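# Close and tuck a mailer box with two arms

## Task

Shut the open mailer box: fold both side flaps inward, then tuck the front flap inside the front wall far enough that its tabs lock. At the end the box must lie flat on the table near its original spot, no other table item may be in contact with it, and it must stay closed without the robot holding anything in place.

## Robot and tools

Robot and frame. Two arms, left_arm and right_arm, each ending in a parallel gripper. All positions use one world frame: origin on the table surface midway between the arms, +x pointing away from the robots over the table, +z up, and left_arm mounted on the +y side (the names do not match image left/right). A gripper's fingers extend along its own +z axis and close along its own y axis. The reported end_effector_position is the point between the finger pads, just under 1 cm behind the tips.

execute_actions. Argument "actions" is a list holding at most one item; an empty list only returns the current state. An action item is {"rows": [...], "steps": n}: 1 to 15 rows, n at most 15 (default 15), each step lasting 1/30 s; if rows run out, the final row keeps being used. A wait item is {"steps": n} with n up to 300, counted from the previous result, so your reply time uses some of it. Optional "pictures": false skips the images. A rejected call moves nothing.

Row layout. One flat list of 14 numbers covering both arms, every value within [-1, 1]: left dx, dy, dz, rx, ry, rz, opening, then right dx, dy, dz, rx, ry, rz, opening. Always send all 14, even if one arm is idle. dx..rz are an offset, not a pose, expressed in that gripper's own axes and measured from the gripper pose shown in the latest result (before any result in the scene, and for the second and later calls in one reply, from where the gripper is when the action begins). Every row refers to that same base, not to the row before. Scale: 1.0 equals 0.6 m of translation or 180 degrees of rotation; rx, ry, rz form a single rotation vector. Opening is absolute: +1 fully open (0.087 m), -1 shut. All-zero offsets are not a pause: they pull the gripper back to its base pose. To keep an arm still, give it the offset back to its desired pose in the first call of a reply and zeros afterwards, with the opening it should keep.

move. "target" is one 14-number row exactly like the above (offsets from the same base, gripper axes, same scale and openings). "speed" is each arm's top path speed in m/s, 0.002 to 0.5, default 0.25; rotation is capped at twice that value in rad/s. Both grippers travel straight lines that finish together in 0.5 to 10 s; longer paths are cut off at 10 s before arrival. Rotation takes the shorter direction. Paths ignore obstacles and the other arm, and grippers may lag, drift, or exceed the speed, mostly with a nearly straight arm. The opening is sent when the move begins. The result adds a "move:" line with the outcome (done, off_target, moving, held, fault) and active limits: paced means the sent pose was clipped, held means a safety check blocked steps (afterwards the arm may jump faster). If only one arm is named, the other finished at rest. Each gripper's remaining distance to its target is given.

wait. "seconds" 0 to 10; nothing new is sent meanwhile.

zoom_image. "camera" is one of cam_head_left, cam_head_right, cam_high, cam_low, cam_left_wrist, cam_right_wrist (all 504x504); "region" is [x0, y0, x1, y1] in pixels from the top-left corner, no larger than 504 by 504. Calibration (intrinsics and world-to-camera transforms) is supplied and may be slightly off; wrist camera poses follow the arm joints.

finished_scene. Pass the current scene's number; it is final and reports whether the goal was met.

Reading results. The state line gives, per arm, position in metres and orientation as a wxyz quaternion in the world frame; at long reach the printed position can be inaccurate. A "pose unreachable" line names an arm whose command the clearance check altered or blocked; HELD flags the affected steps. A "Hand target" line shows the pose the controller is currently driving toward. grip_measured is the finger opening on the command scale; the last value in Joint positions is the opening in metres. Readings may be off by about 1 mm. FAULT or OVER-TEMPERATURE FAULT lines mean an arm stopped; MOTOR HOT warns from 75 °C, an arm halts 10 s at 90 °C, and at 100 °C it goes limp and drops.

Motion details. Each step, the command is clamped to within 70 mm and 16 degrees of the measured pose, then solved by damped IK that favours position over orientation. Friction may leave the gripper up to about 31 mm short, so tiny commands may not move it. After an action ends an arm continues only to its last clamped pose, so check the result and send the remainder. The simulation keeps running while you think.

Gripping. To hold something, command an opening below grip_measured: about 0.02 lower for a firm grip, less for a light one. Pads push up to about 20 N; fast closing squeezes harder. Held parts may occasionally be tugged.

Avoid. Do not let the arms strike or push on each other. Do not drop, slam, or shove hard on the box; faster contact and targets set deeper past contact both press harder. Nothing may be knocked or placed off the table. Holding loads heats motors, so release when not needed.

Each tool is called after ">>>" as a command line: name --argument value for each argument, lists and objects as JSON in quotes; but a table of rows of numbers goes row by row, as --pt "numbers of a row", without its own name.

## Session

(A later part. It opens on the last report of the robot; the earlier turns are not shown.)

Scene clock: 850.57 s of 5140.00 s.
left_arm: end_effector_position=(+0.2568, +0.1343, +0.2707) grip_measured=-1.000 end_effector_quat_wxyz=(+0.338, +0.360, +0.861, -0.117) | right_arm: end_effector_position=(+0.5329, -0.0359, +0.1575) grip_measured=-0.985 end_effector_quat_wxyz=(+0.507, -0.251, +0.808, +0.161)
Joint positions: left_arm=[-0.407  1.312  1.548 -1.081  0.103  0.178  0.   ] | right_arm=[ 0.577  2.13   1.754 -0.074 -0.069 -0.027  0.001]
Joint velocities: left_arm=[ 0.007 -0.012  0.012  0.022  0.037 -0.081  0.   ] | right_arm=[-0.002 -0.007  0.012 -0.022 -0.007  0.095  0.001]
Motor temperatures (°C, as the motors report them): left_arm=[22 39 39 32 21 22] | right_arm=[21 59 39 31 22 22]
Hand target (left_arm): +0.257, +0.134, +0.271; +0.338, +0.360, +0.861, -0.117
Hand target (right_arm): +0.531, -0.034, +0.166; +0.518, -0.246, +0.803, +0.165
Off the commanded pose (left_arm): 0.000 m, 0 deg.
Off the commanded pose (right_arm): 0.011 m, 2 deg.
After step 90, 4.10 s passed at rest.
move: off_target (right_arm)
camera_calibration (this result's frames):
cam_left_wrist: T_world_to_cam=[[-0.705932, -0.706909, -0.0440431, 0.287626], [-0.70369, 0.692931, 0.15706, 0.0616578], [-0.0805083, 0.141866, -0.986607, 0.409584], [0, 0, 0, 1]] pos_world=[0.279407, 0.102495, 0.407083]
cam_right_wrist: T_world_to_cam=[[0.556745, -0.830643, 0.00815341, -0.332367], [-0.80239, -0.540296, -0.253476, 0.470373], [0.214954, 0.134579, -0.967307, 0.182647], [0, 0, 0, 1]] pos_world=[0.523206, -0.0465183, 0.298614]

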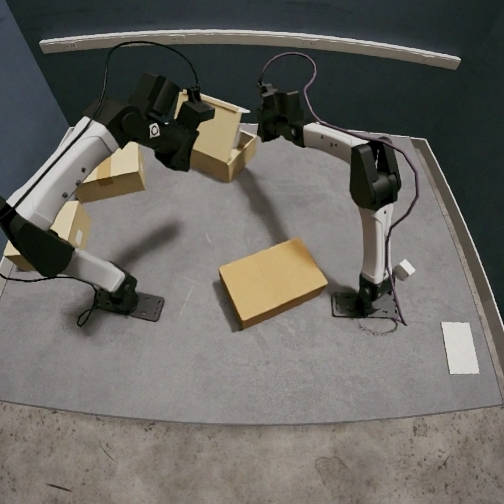

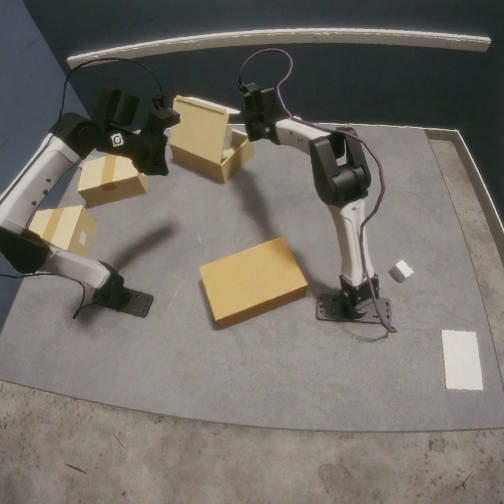

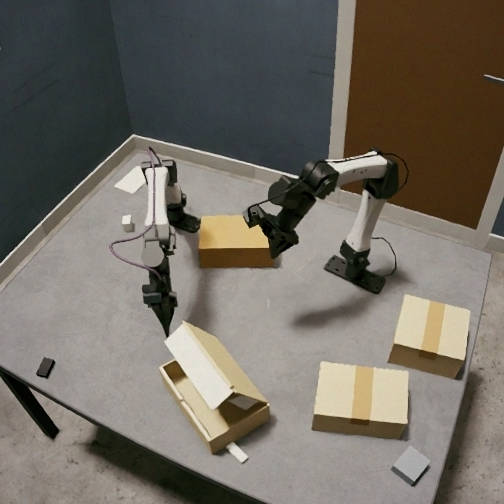

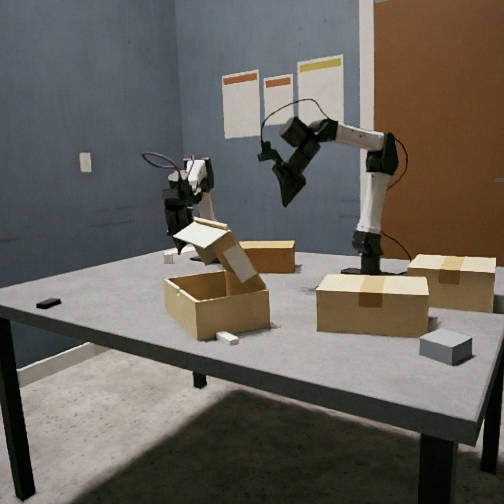

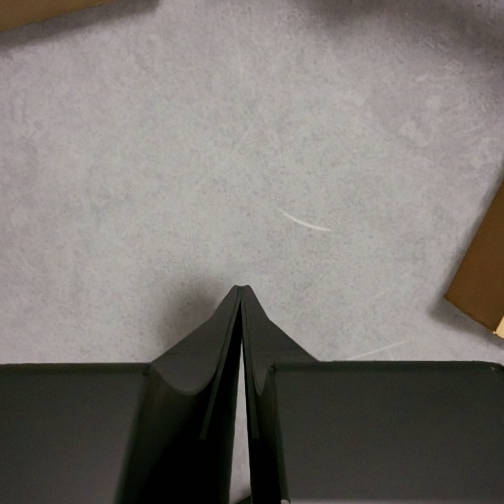

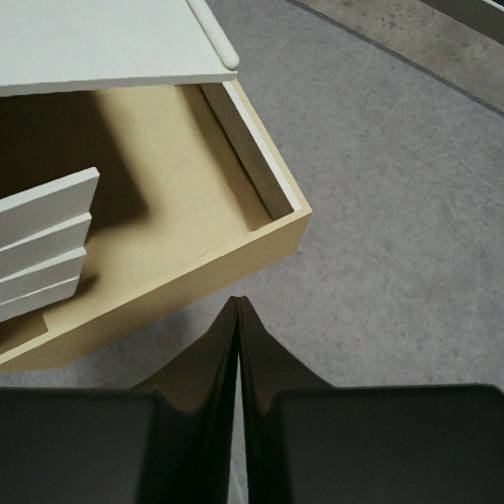

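>>> move --target '[0,0,0,0,0,0,-1,0.01,0,0.17,0,0,0,-1]' --speed 0.08

>>> move --target '[0,0,0,0,0,0,-1,0.07,0,0.02,0,0,0,-1]' --speed 0.06

Scene clock: 856.33 s of 5140.00 s.
left_arm: end_effector_position=(+0.2568, +0.1343, +0.2707) grip_measured=-1.000 end_effector_quat_wxyz=(+0.338, +0.360, +0.861, -0.117) | right_arm: end_effector_position=(+0.6109, +0.0089, +0.1102) grip_measured=-0.985 end_effector_quat_wxyz=(+0.511, -0.249, +0.807, +0.160)
Joint positions: left_arm=[-0.407  1.312  1.548 -1.081  0.103  0.178  0.   ] | right_arm=[ 0.577  2.603  2.384 -0.223 -0.064 -0.026  0.001]
Joint velocities: left_arm=[-0.007  0.007 -0.007 -0.066 -0.007  0.007  0.   ] | right_arm=[ 0.007 -0.002  0.037 -0.022  0.007 -0.051 -0.002]
Motor temperatures (°C, as the motors report them): left_arm=[22 38 39 32 21 22] | right_arm=[21 60 39 32 22 22]
Hand target (left_arm): +0.257, +0.134, +0.271; +0.338, +0.360, +0.861, -0.117
Hand target (right_arm): +0.608, +0.015, +0.110; +0.508, -0.251, +0.808, +0.161
Off the commanded pose (left_arm): 0.000 m, 0 deg.
Off the commanded pose (right_arm): 0.008 m, 1 deg.
After step 90, 1.07 s passed at rest.
move: done
camera_calibration (this result's frames):
cam_left_wrist: T_world_to_cam=[[-0.705932, -0.706909, -0.0440431, 0.287626], [-0.70369, 0.692931, 0.15706, 0.0616578], [-0.0805083, 0.141866, -0.986607, 0.409584], [0, 0, 0, 1]] pos_world=[0.279407, 0.102495, 0.407083]
cam_right_wrist: T_world_to_cam=[[0.552528, -0.833428, 0.0105318, -0.335788], [-0.803131, -0.535738, -0.260702, 0.546387], [0.222919, 0.135587, -0.965362, 0.109021], [0, 0, 0, 1]] pos_world=[0.60005, -0.00191647, 0.251226]

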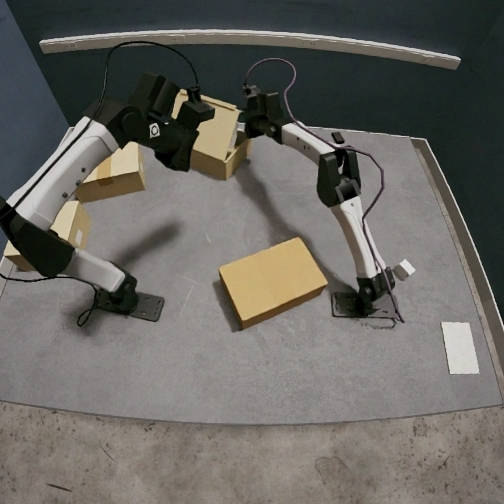

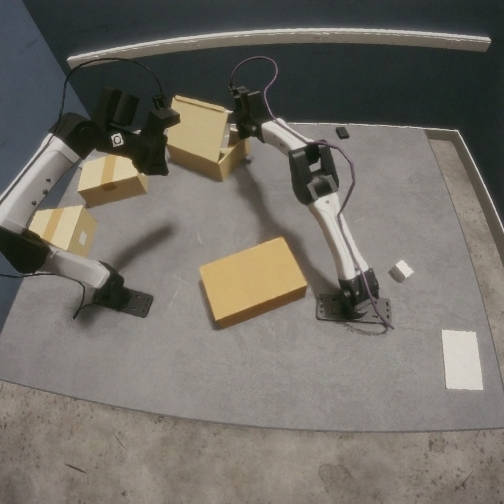

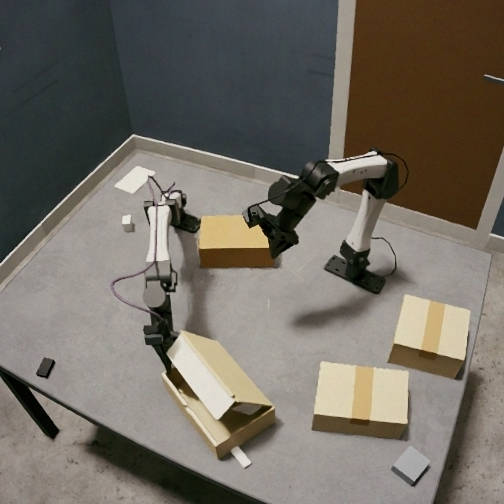

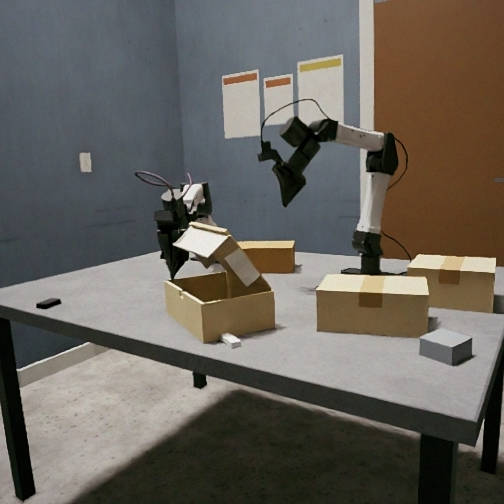

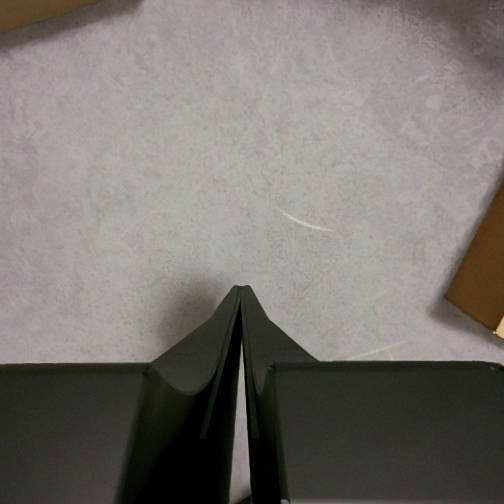

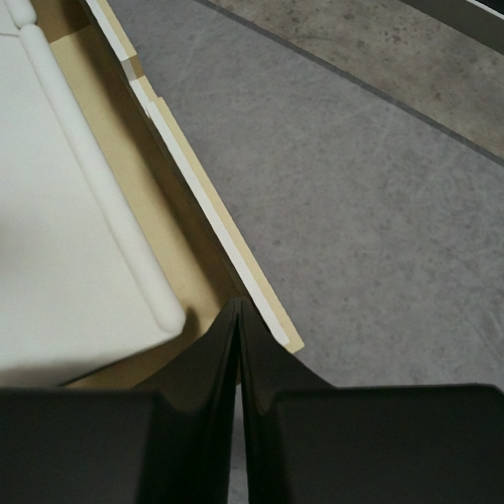

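Scene clock: 857.37 s of 5140.00 s.
left_arm: end_effector_position=(+0.2568, +0.1343, +0.2707) grip_measured=-1.000 end_effector_quat_wxyz=(+0.338, +0.360, +0.861, -0.117) | right_arm: end_effector_position=(+0.6141, +0.0111, +0.0965) grip_measured=-0.985 end_effector_quat_wxyz=(+0.541, -0.245, +0.787, +0.167)
Joint positions: left_arm=[-0.407  1.312  1.548 -1.081  0.103  0.178  0.   ] | right_arm=[ 0.577  2.572  2.208 -0.004 -0.065 -0.026  0.001]
Joint velocities: left_arm=[ 0.002  0.007 -0.022  0.11  -0.051  0.022  0.   ] | right_arm=[-0.002 -0.017 -0.002  0.066  0.022 -0.007  0.001]
Motor temperatures (°C, as the motors report them): left_arm=[22 38 39 32 21 22] | right_arm=[21 60 39 32 22 22]
Hand target (left_arm): +0.257, +0.134, +0.271; +0.338, +0.360, +0.861, -0.117
Hand target (right_arm): +0.605, +0.006, +0.067; +0.511, -0.249, +0.807, +0.160
Off the commanded pose (left_arm): 0.000 m, 0 deg.
Off the commanded pose (right_arm): 0.031 m, 4 deg.
move: off_target (right_arm)
camera_calibration (this result's frames):
cam_left_wrist: T_world_to_cam=[[-0.705932, -0.706909, -0.0440431, 0.287626], [-0.70369, 0.692931, 0.15706, 0.0616578], [-0.0805083, 0.141866, -0.986607, 0.409584], [0, 0, 0, 1]] pos_world=[0.279407, 0.102495, 0.407083]
cam_right_wrist: T_world_to_cam=[[0.552625, -0.833312, 0.0140155, -0.336049], [-0.783758, -0.525335, -0.331281, 0.541409], [0.283423, 0.17209, -0.943428, 0.0550741], [0, 0, 0, 1]] pos_world=[0.594433, -0.00509005, 0.236027]

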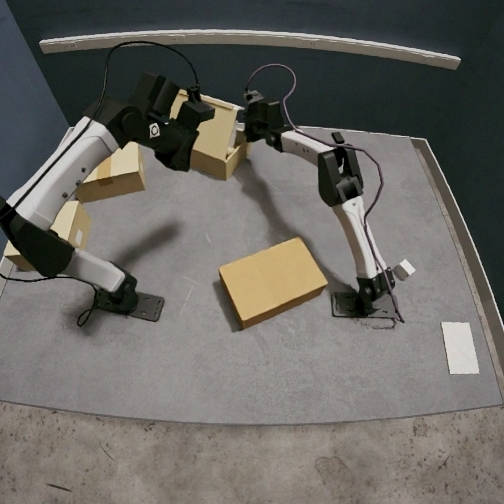

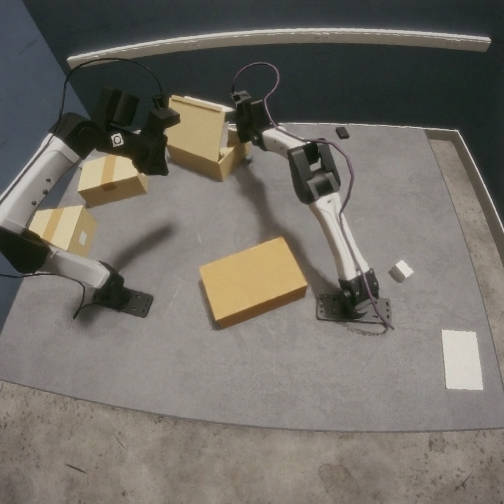

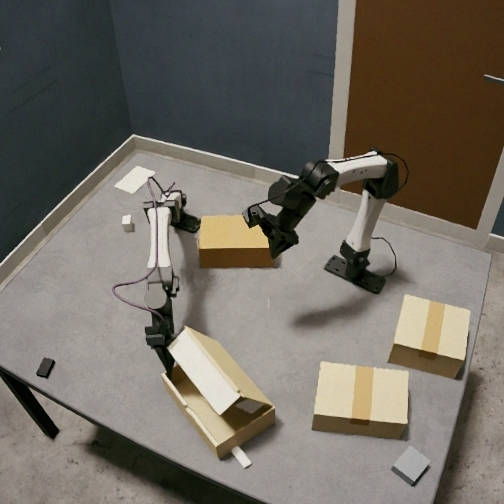

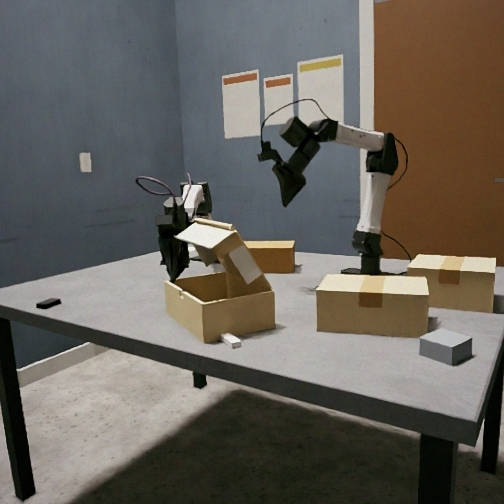

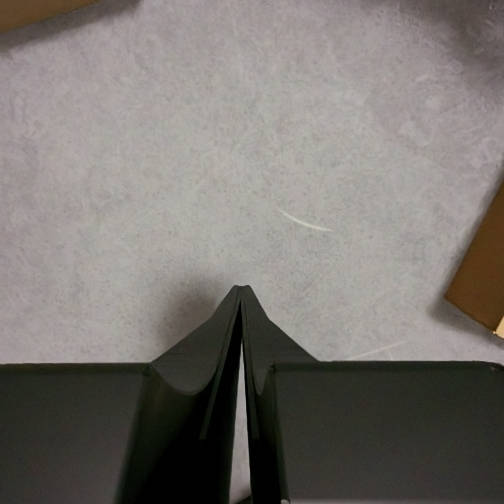

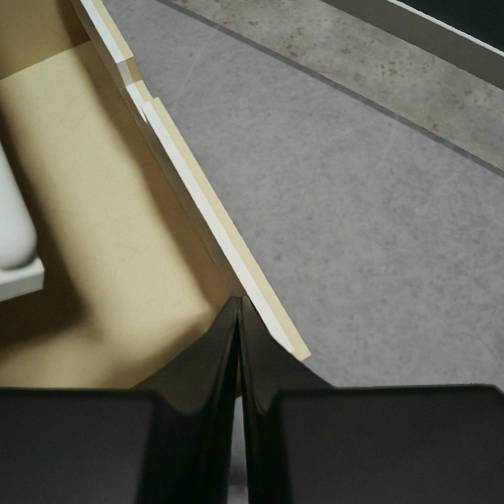

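>>> move --target '[0,0,0,0,0,0,-1,0.11,0.087,-0.195,0,0,0,-1]' --speed 0.05

Scene clock: 862.90 s of 5140.00 s.
left_arm: end_effector_position=(+0.2568, +0.1343, +0.2707) grip_measured=-1.000 end_effector_quat_wxyz=(+0.338, +0.360, +0.861, -0.117) | right_arm: end_effector_position=(+0.4873, -0.0160, +0.0946) grip_measured=-0.985 end_effector_quat_wxyz=(+0.566, -0.242, +0.769, +0.173)
Joint positions: left_arm=[-0.407  1.312  1.548 -1.081  0.103  0.178  0.   ] | right_arm=[ 0.672  2.086  1.286  0.496  0.026 -0.     0.001]
Joint velocities: left_arm=[-0.007 -0.017 -0.012 -0.037 -0.037 -0.051  0.   ] | right_arm=[-0.002  0.007 -0.012  0.007  0.022 -0.022 -0.001]
Motor temperatures (°C, as the motors report them): left_arm=[22 37 39 32 21 22] | right_arm=[21 61 39 32 22 22]
Hand target (left_arm): +0.257, +0.134, +0.271; +0.338, +0.360, +0.861, -0.117
Hand target (right_arm): +0.474, -0.020, +0.076; +0.541, -0.245, +0.787, +0.167
Off the commanded pose (left_arm): 0.000 m, 0 deg.
Off the commanded pose (right_arm): 0.022 m, 4 deg.
move: off_target (right_arm)
camera_calibration (this result's frames):
cam_left_wrist: T_world_to_cam=[[-0.705932, -0.706909, -0.0440431, 0.287626], [-0.70369, 0.692931, 0.15706, 0.0616578], [-0.0805083, 0.141866, -0.986607, 0.409584], [0, 0, 0, 1]] pos_world=[0.279407, 0.102495, 0.407083]
cam_right_wrist: T_world_to_cam=[[0.552252, -0.833442, 0.0198223, -0.28884], [-0.763397, -0.515108, -0.38973, 0.422872], [0.335028, 0.200097, -0.920716, 0.0670601], [0, 0, 0, 1]] pos_world=[0.459864, -0.0363252, 0.232275]

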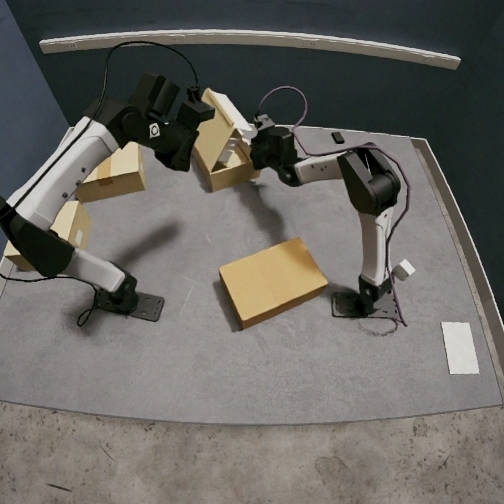

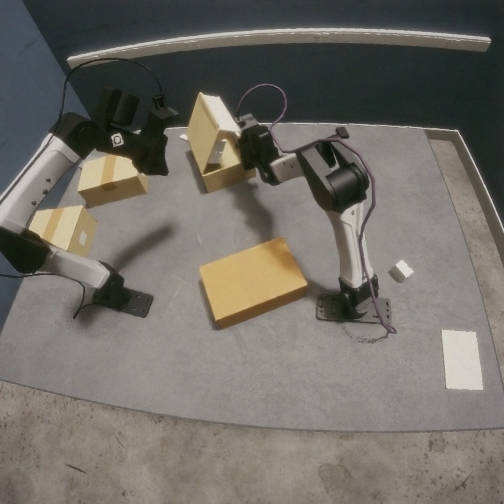

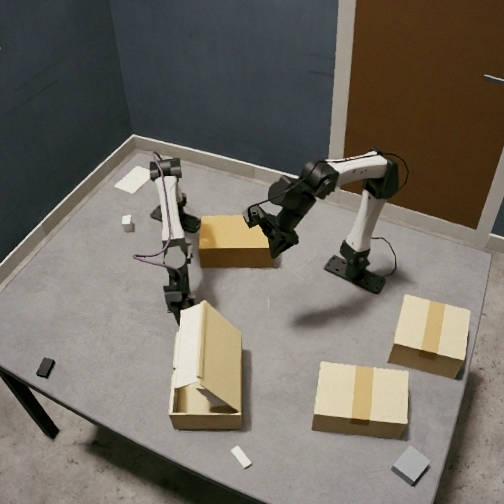

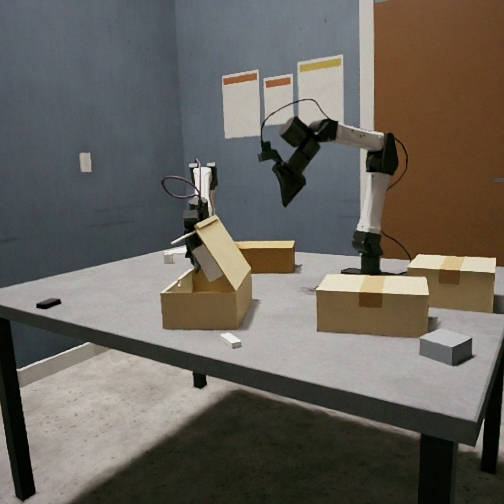

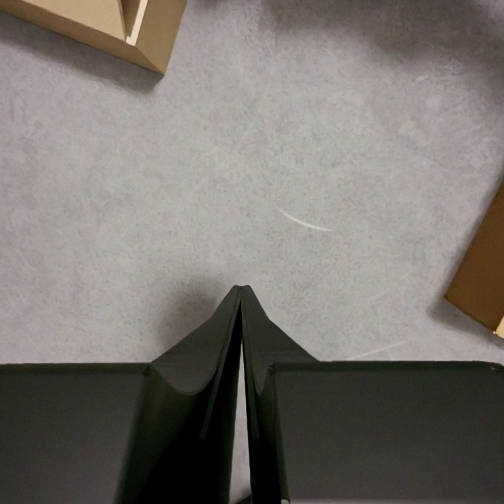

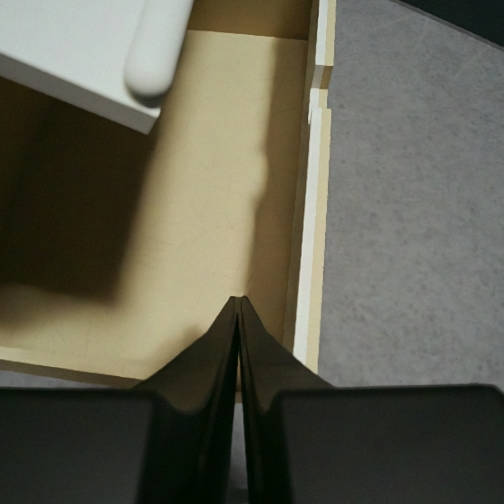

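>>> move --target '[0,0,-0.13,0,0,0,-1,0.09,0.09,-0.18,0,0,0,-1]' --speed 0.05

Scene clock: 871.07 s of 5140.00 s.
left_arm: end_effector_position=(+0.2228, +0.1629, +0.3258) grip_measured=-1.000 end_effector_quat_wxyz=(+0.341, +0.361, +0.860, -0.117) | right_arm: end_effector_position=(+0.3716, -0.0314, +0.0935) grip_measured=-0.985 end_effector_quat_wxyz=(+0.591, -0.233, +0.751, +0.181)
Joint positions: left_arm=[-0.377  1.29   1.799 -1.351  0.123  0.203  0.   ] | right_arm=[0.842 1.798 0.778 0.776 0.193 0.043 0.001]
Joint velocities: left_arm=[-0.002  0.002  0.002  0.007 -0.037 -0.022  0.   ] | right_arm=[-0.022 -0.017  0.007 -0.051  0.051  0.022  0.   ]
Motor temperatures (°C, as the motors report them): left_arm=[22 37 39 32 21 22] | right_arm=[21 60 38 31 22 22]
Hand target (left_arm): +0.217, +0.168, +0.329; +0.339, +0.360, +0.861, -0.117
Hand target (right_arm): +0.359, -0.039, +0.074; +0.566, -0.242, +0.769, +0.172
Off the commanded pose (left_arm): 0.008 m, 0 deg.
Off the commanded pose (right_arm): 0.024 m, 4 deg.
After step 90, 2.13 s passed at rest.
move: off_target (right_arm)
camera_calibration (this result's frames):
cam_left_wrist: T_world_to_cam=[[-0.706603, -0.70606, -0.0468061, 0.287173], [-0.703629, 0.694082, 0.152173, 0.0105705], [-0.0749559, 0.14046, -0.987245, 0.456377], [0, 0, 0, 1]] pos_world=[0.244563, 0.131322, 0.462389]
cam_right_wrist: T_world_to_cam=[[0.548321, -0.836134, 0.0149862, -0.236027], [-0.743401, -0.49556, -0.449195, 0.324956], [0.383013, 0.235162, -0.893308, 0.0886209], [0, 0, 0, 1]] pos_world=[0.337048, -0.0571556, 0.228671]

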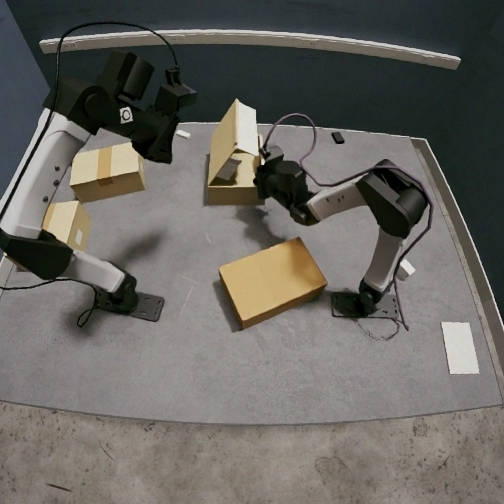

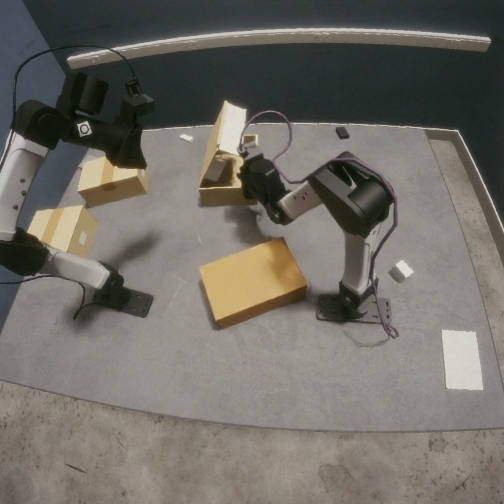

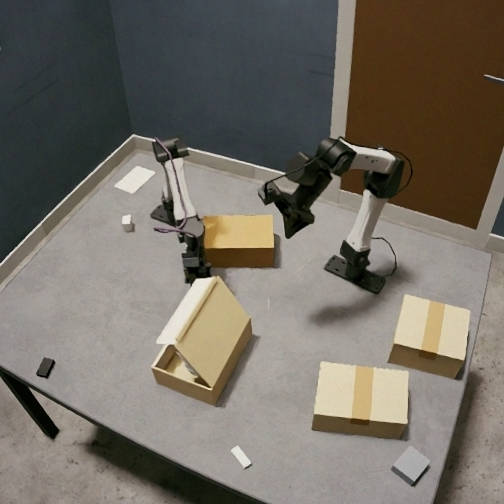

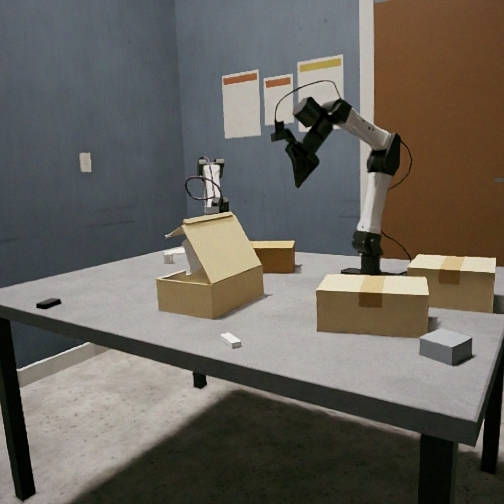

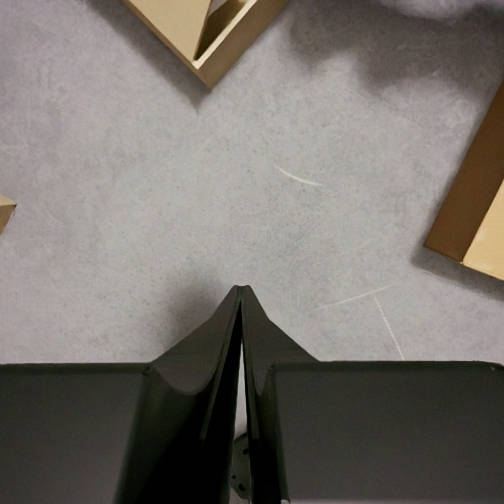

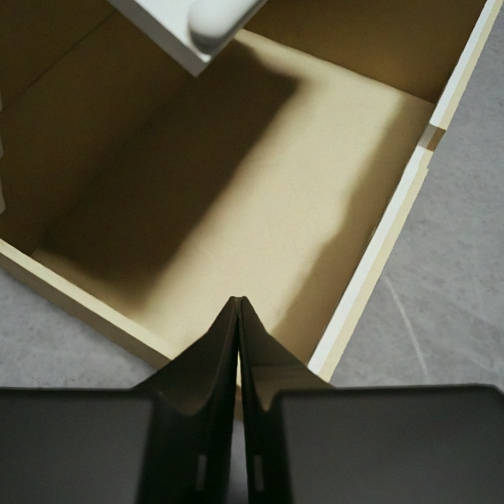

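>>> move --target '[0,0,0,0,0,0,-1,-0.04,-0.08,0.04,0.19,0,0,-1]' --speed 0.06

Scene clock: 883.70 s of 5140.00 s.
left_arm: end_effector_position=(+0.2225, +0.1630, +0.3256) grip_measured=-1.000 end_effector_quat_wxyz=(+0.340, +0.361, +0.860, -0.117) | right_arm: end_effector_position=(+0.4224, -0.0608, +0.1126) grip_measured=-0.985 end_effector_quat_wxyz=(+0.632, -0.052, +0.772, -0.049)
Joint positions: left_arm=[-0.377  1.29   1.799 -1.353  0.123  0.203  0.   ] | right_arm=[0.927 1.96  1.094 0.557 0.868 0.094 0.001]
Joint velocities: left_arm=[ 0.002  0.002  0.007  0.022  0.007 -0.095  0.   ] | right_arm=[-0.007  0.017 -0.007 -0.095  0.081 -0.095  0.001]
Motor temperatures (°C, as the motors report them): left_arm=[22 36 39 32 21 22] | right_arm=[21 57 38 31 22 22]
Hand target (left_arm): +0.223, +0.163, +0.326; +0.341, +0.361, +0.860, -0.117
Hand target (right_arm): +0.423, -0.055, +0.112; +0.631, -0.050, +0.773, -0.049
Off the commanded pose (left_arm): 0.000 m, 0 deg.
Off the commanded pose (right_arm): 0.006 m, 0 deg.
After step 90, 4.37 s passed at rest.
move: done
camera_calibration (this result's frames):
cam_left_wrist: T_world_to_cam=[[-0.707042, -0.705647, -0.0464211, 0.286941], [-0.70306, 0.694346, 0.153587, 0.00967044], [-0.076146, 0.141229, -0.987044, 0.456211], [0, 0, 0, 1]] pos_world=[0.244417, 0.131334, 0.462136]
cam_right_wrist: T_world_to_cam=[[-0.00013563, -0.98855, 0.150891, -0.0816082], [-0.873868, -0.0732405, -0.480614, 0.441107], [0.486163, -0.131924, -0.863853, 0.0239297], [0, 0, 0, 1]] pos_world=[0.373824, -0.04521, 0.244988]

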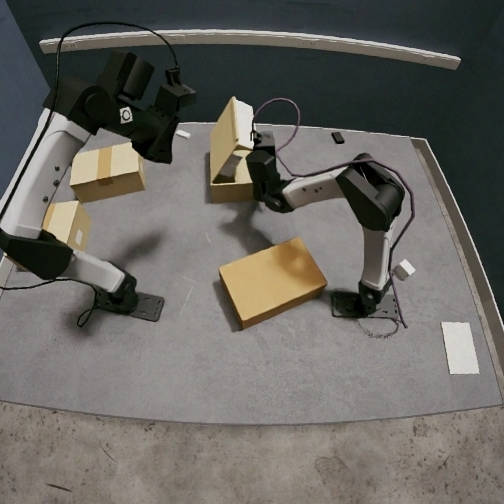

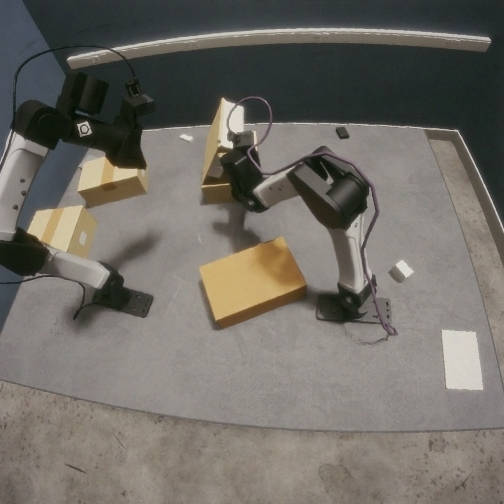

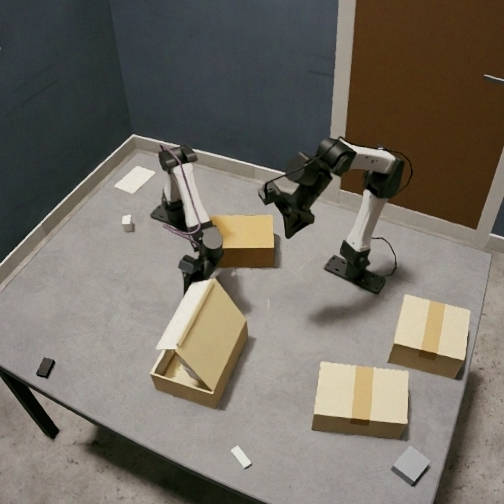

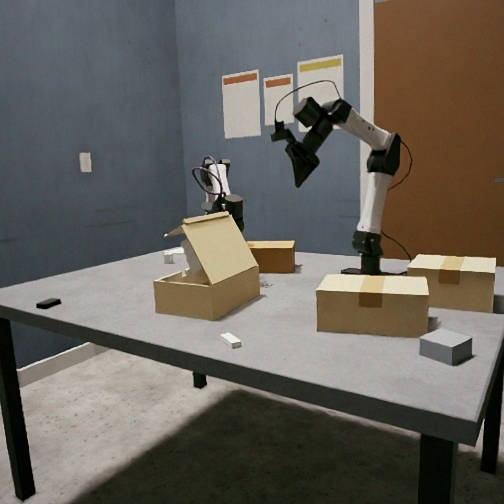

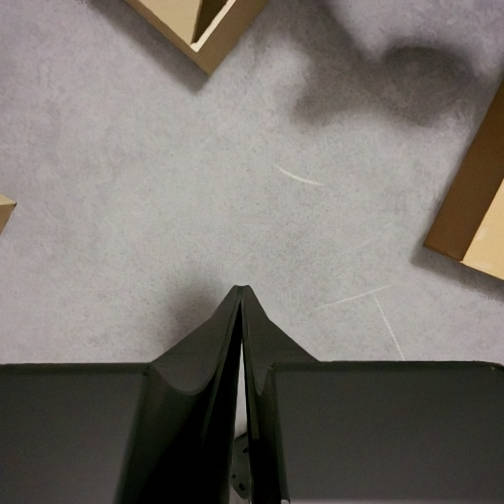

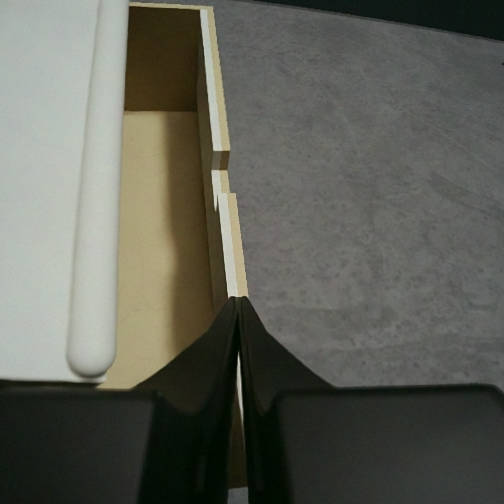

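>>> move --target '[0,0,0,0,0,0,-1,-0.02,0.025,-0.03,0,0,0.5,-1]' --speed 0.15

Scene clock: 892.80 s of 5140.00 s.
left_arm: end_effector_position=(+0.2225, +0.1630, +0.3256) grip_measured=-1.000 end_effector_quat_wxyz=(+0.340, +0.361, +0.860, -0.117) | right_arm: end_effector_position=(+0.4103, -0.0428, +0.1231) grip_measured=-0.985 end_effector_quat_wxyz=(+0.483, +0.505, +0.590, +0.404)
Joint positions: left_arm=[-0.377  1.29   1.799 -1.353  0.123  0.203  0.   ] | right_arm=[0.917 1.908 0.91  0.677 0.858 1.651 0.001]
Joint velocities: left_arm=[-0.002  0.032 -0.007  0.022 -0.007 -0.037  0.   ] | right_arm=[ 0.007 -0.007  0.002  0.051 -0.022 -0.037 -0.001]
Motor temperatures (°C, as the motors report them): left_arm=[22 35 39 32 21 22] | right_arm=[21 56 38 32 22 22]
Hand target (left_arm): +0.222, +0.163, +0.326; +0.340, +0.361, +0.860, -0.117
Hand target (right_arm): +0.407, -0.044, +0.125; +0.481, +0.509, +0.583, +0.412
Off the commanded pose (left_arm): 0.000 m, 0 deg.
Off the commanded pose (right_arm): 0.004 m, 1 deg.
After step 90, 0.40 s passed at rest.
move: done
camera_calibration (this result's frames):
cam_left_wrist: T_world_to_cam=[[-0.707042, -0.705647, -0.0464211, 0.286941], [-0.70306, 0.694346, 0.153587, 0.00967044], [-0.076146, 0.141229, -0.987044, 0.456211], [0, 0, 0, 1]] pos_world=[0.244417, 0.131334, 0.462136]
cam_right_wrist: T_world_to_cam=[[-0.224735, -0.167921, -0.959842, 0.198625], [-0.757424, 0.649812, 0.063659, 0.353052], [0.613028, 0.741314, -0.273223, -0.0460966], [0, 0, 0, 1]] pos_world=[0.340307, -0.161892, 0.155579]

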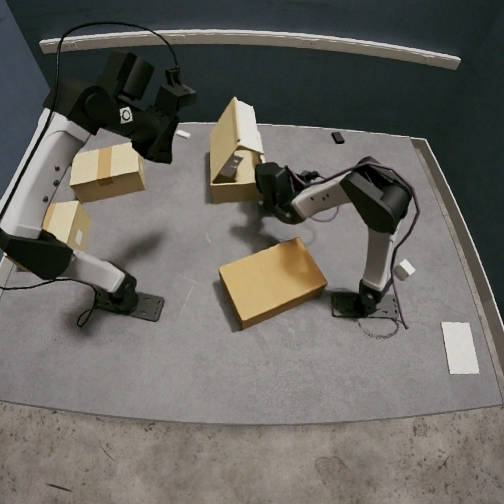

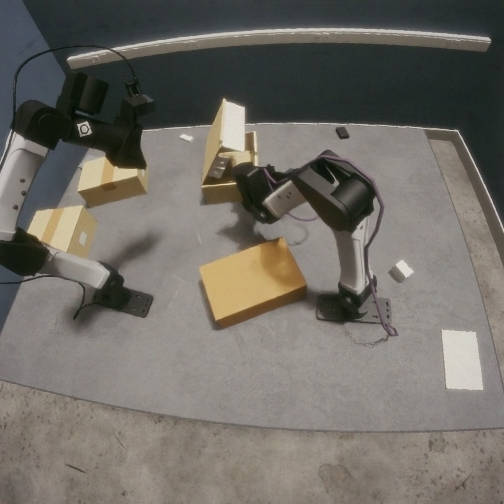

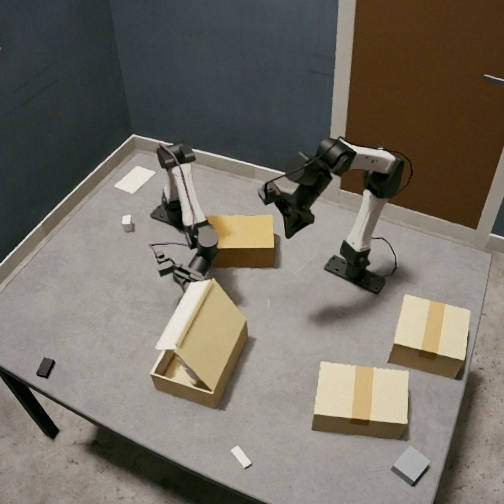

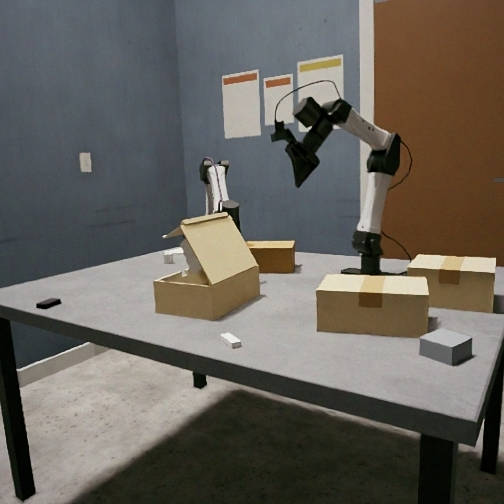

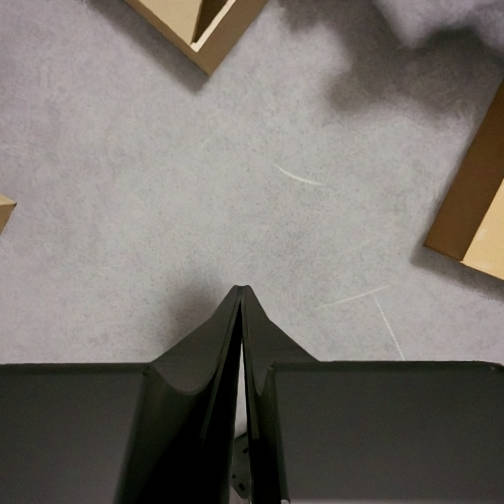

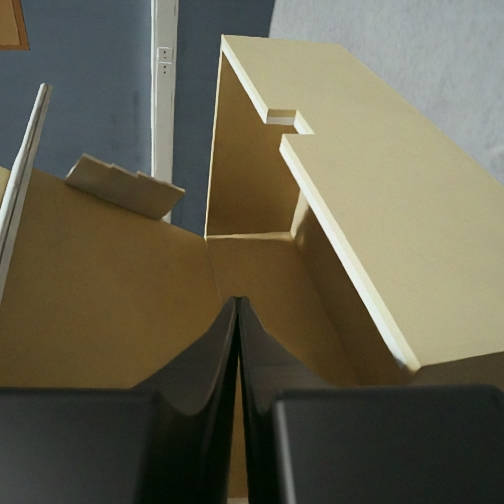

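>>> move --target '[-0.183,0.277,0.293,0,0,0,-1,0,0,0,0,0,0,-1]' --speed 0.2

Scene clock: 898.10 s of 5140.00 s.
left_arm: end_effector_position=(+0.4834, +0.1449, +0.2813) grip_measured=-1.000 end_effector_quat_wxyz=(+0.364, +0.361, +0.852, -0.111) | right_arm: end_effector_position=(+0.4104, -0.0428, +0.1234) grip_measured=-0.985 end_effector_quat_wxyz=(+0.483, +0.506, +0.589, +0.405)
Joint positions: left_arm=[-0.098  2.303  2.861 -1.396  0.298  0.421  0.   ] | right_arm=[0.917 1.908 0.91  0.678 0.858 1.654 0.001]
Joint velocities: left_arm=[ 0.007 -0.002  0.037  0.022  0.022  0.022  0.   ] | right_arm=[-0.007  0.007  0.002 -0.081  0.051  0.007 -0.001]
Motor temperatures (°C, as the motors report them): left_arm=[22 35 39 32 21 22] | right_arm=[21 56 38 32 22 22]
Hand target (left_arm): +0.482, +0.148, +0.272; +0.348, +0.361, +0.858, -0.113
Hand target (right_arm): +0.410, -0.043, +0.123; +0.483, +0.505, +0.590, +0.404
Off the commanded pose (left_arm): 0.006 m, 3 deg.
Off the commanded pose (right_arm): 0.000 m, 0 deg.
move: off_target (left_arm)
camera_calibration (this result's frames):
cam_left_wrist: T_world_to_cam=[[-0.700767, -0.709313, -0.0761669, 0.462436], [-0.712903, 0.692341, 0.111505, 0.229392], [-0.0263588, 0.132439, -0.990841, 0.413226], [0, 0, 0, 1]] pos_world=[0.498487, 0.114467, 0.419085]
cam_right_wrist: T_world_to_cam=[[-0.224317, -0.165103, -0.960428, 0.19891], [-0.757151, 0.649987, 0.0651029, 0.352758], [0.613517, 0.741793, -0.270811, -0.0465775], [0, 0, 0, 1]] pos_world=[0.340286, -0.161896, 0.155459]

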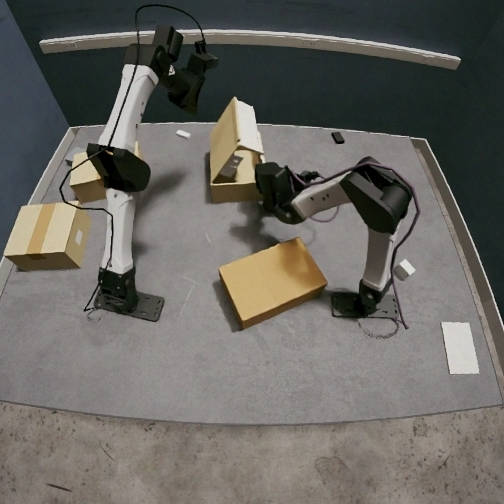

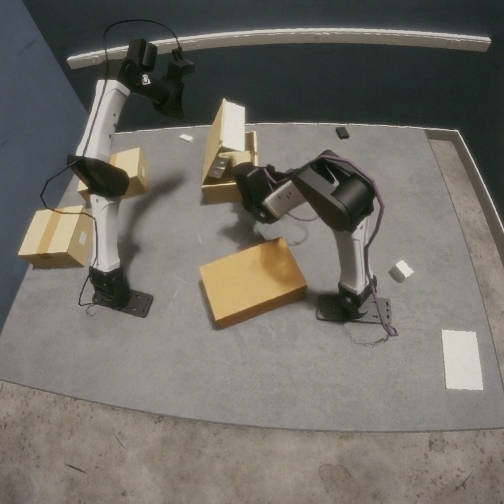

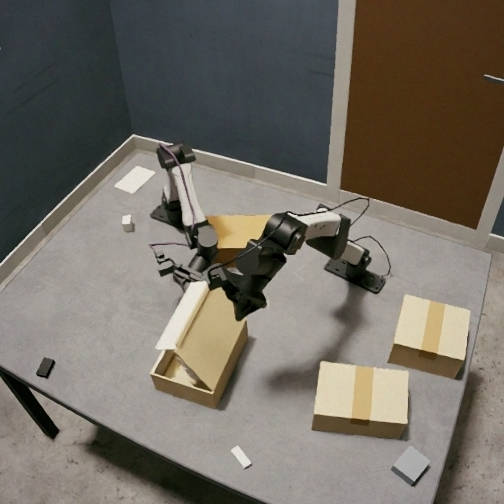

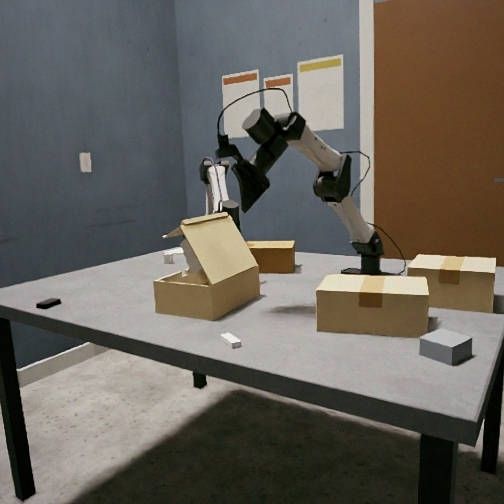

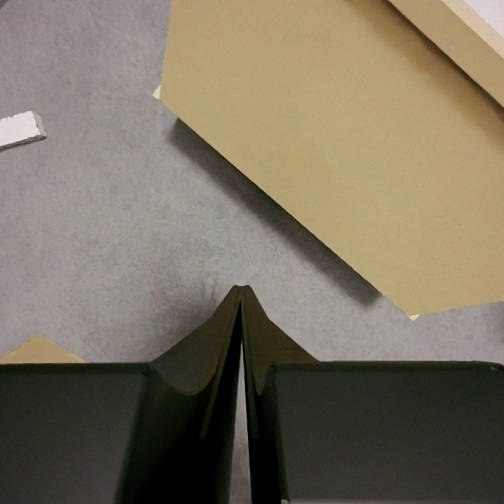

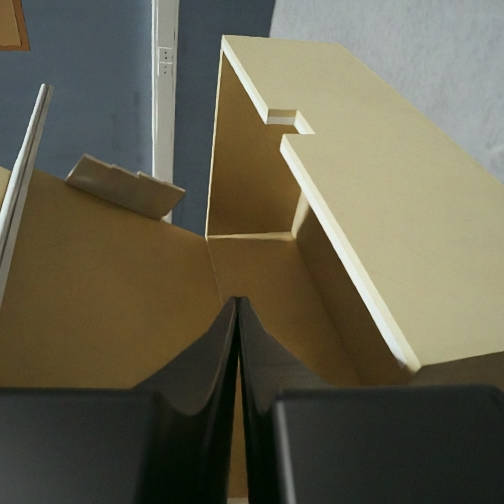

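>>> move --target '[0.035,-0.188,0.203,0,-0.07,0,-1,0,0,0,0,0,0,-1]' --speed 0.07

Scene clock: 902.43 s of 5140.00 s.
left_arm: end_effector_position=(+0.4695, +0.0233, +0.1860) grip_measured=-1.000 end_effector_quat_wxyz=(+0.466, +0.343, +0.802, -0.148) | right_arm: end_effector_position=(+0.4103, -0.0433, +0.1225) grip_measured=-0.985 end_effector_quat_wxyz=(+0.483, +0.506, +0.590, +0.403)
Joint positions: left_arm=[-0.347  1.914  1.635 -0.279  0.167  0.2    0.   ] | right_arm=[0.917 1.908 0.91  0.674 0.86  1.654 0.001]
Joint velocities: left_arm=[ 0.012 -0.002 -0.032  0.007  0.022  0.066  0.   ] | right_arm=[ 0.017  0.002 -0.002  0.037 -0.022 -0.037 -0.001]
Motor temperatures (°C, as the motors report them): left_arm=[22 37 39 32 21 22] | right_arm=[21 55 37 32 22 22]
Hand target (left_arm): +0.463, +0.019, +0.174; +0.454, +0.345, +0.807, -0.151
Hand target (right_arm): +0.410, -0.043, +0.123; +0.483, +0.506, +0.589, +0.405
Off the commanded pose (left_arm): 0.017 m, 1 deg.
Off the commanded pose (right_arm): 0.001 m, 0 deg.
move: off_target (left_arm)
camera_calibration (this result's frames):
cam_left_wrist: T_world_to_cam=[[-0.693101, -0.715591, -0.0868336, 0.35777], [-0.704367, 0.697936, -0.129432, 0.354982], [0.153225, -0.028547, -0.987779, 0.253371], [0, 0, 0, 1]] pos_world=[0.459186, 0.0154959, 0.327287]
cam_right_wrist: T_world_to_cam=[[-0.226794, -0.168159, -0.959316, 0.198758], [-0.756059, 0.651311, 0.0645722, 0.352713], [0.613954, 0.739944, -0.274851, -0.0461493], [0, 0, 0, 1]] pos_world=[0.340082, -0.162155, 0.155212]

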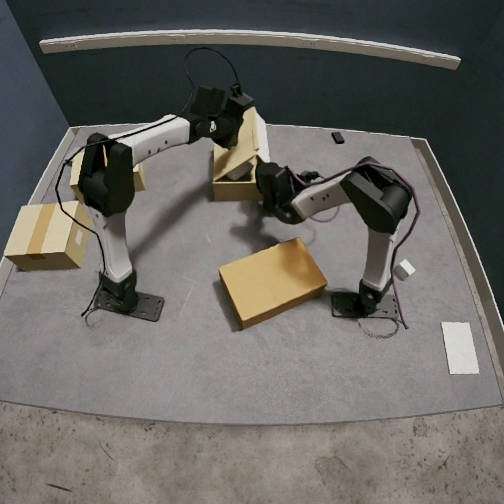

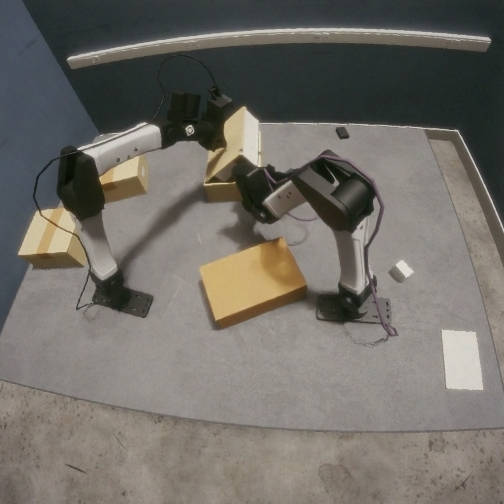

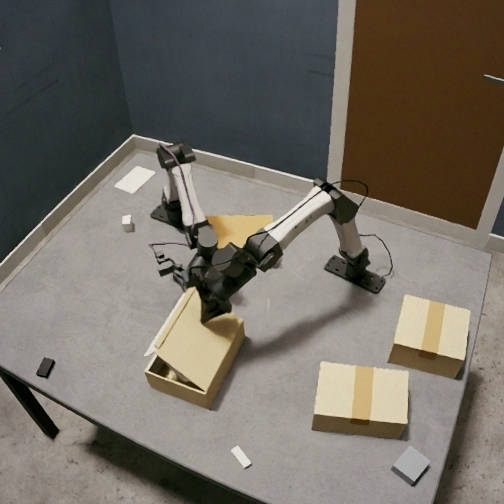

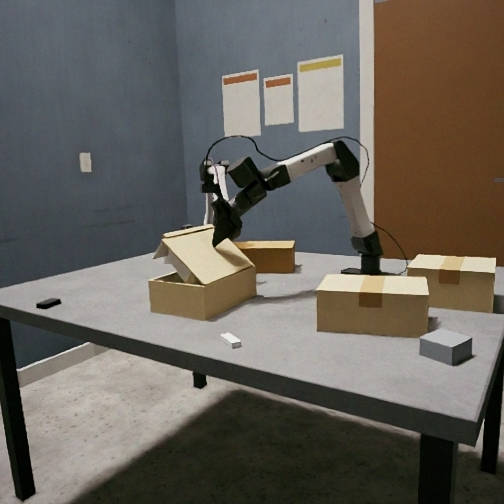

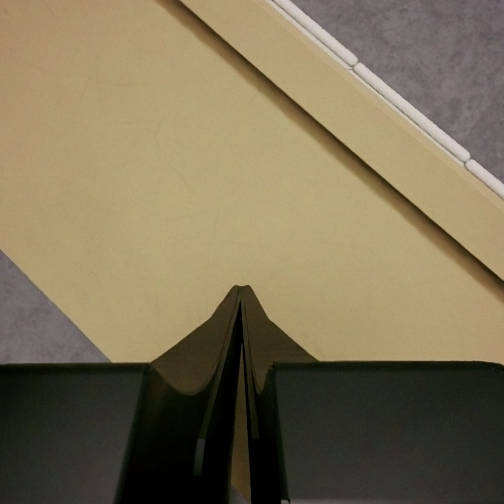

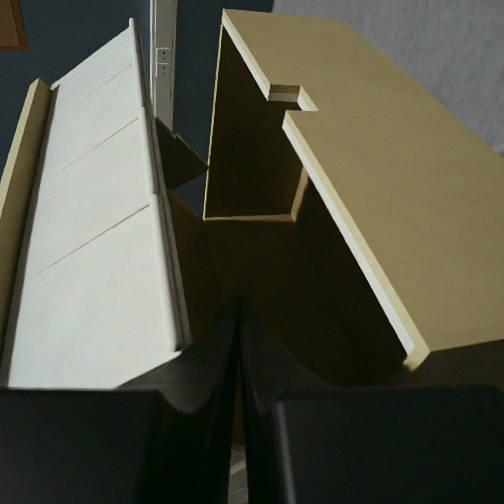

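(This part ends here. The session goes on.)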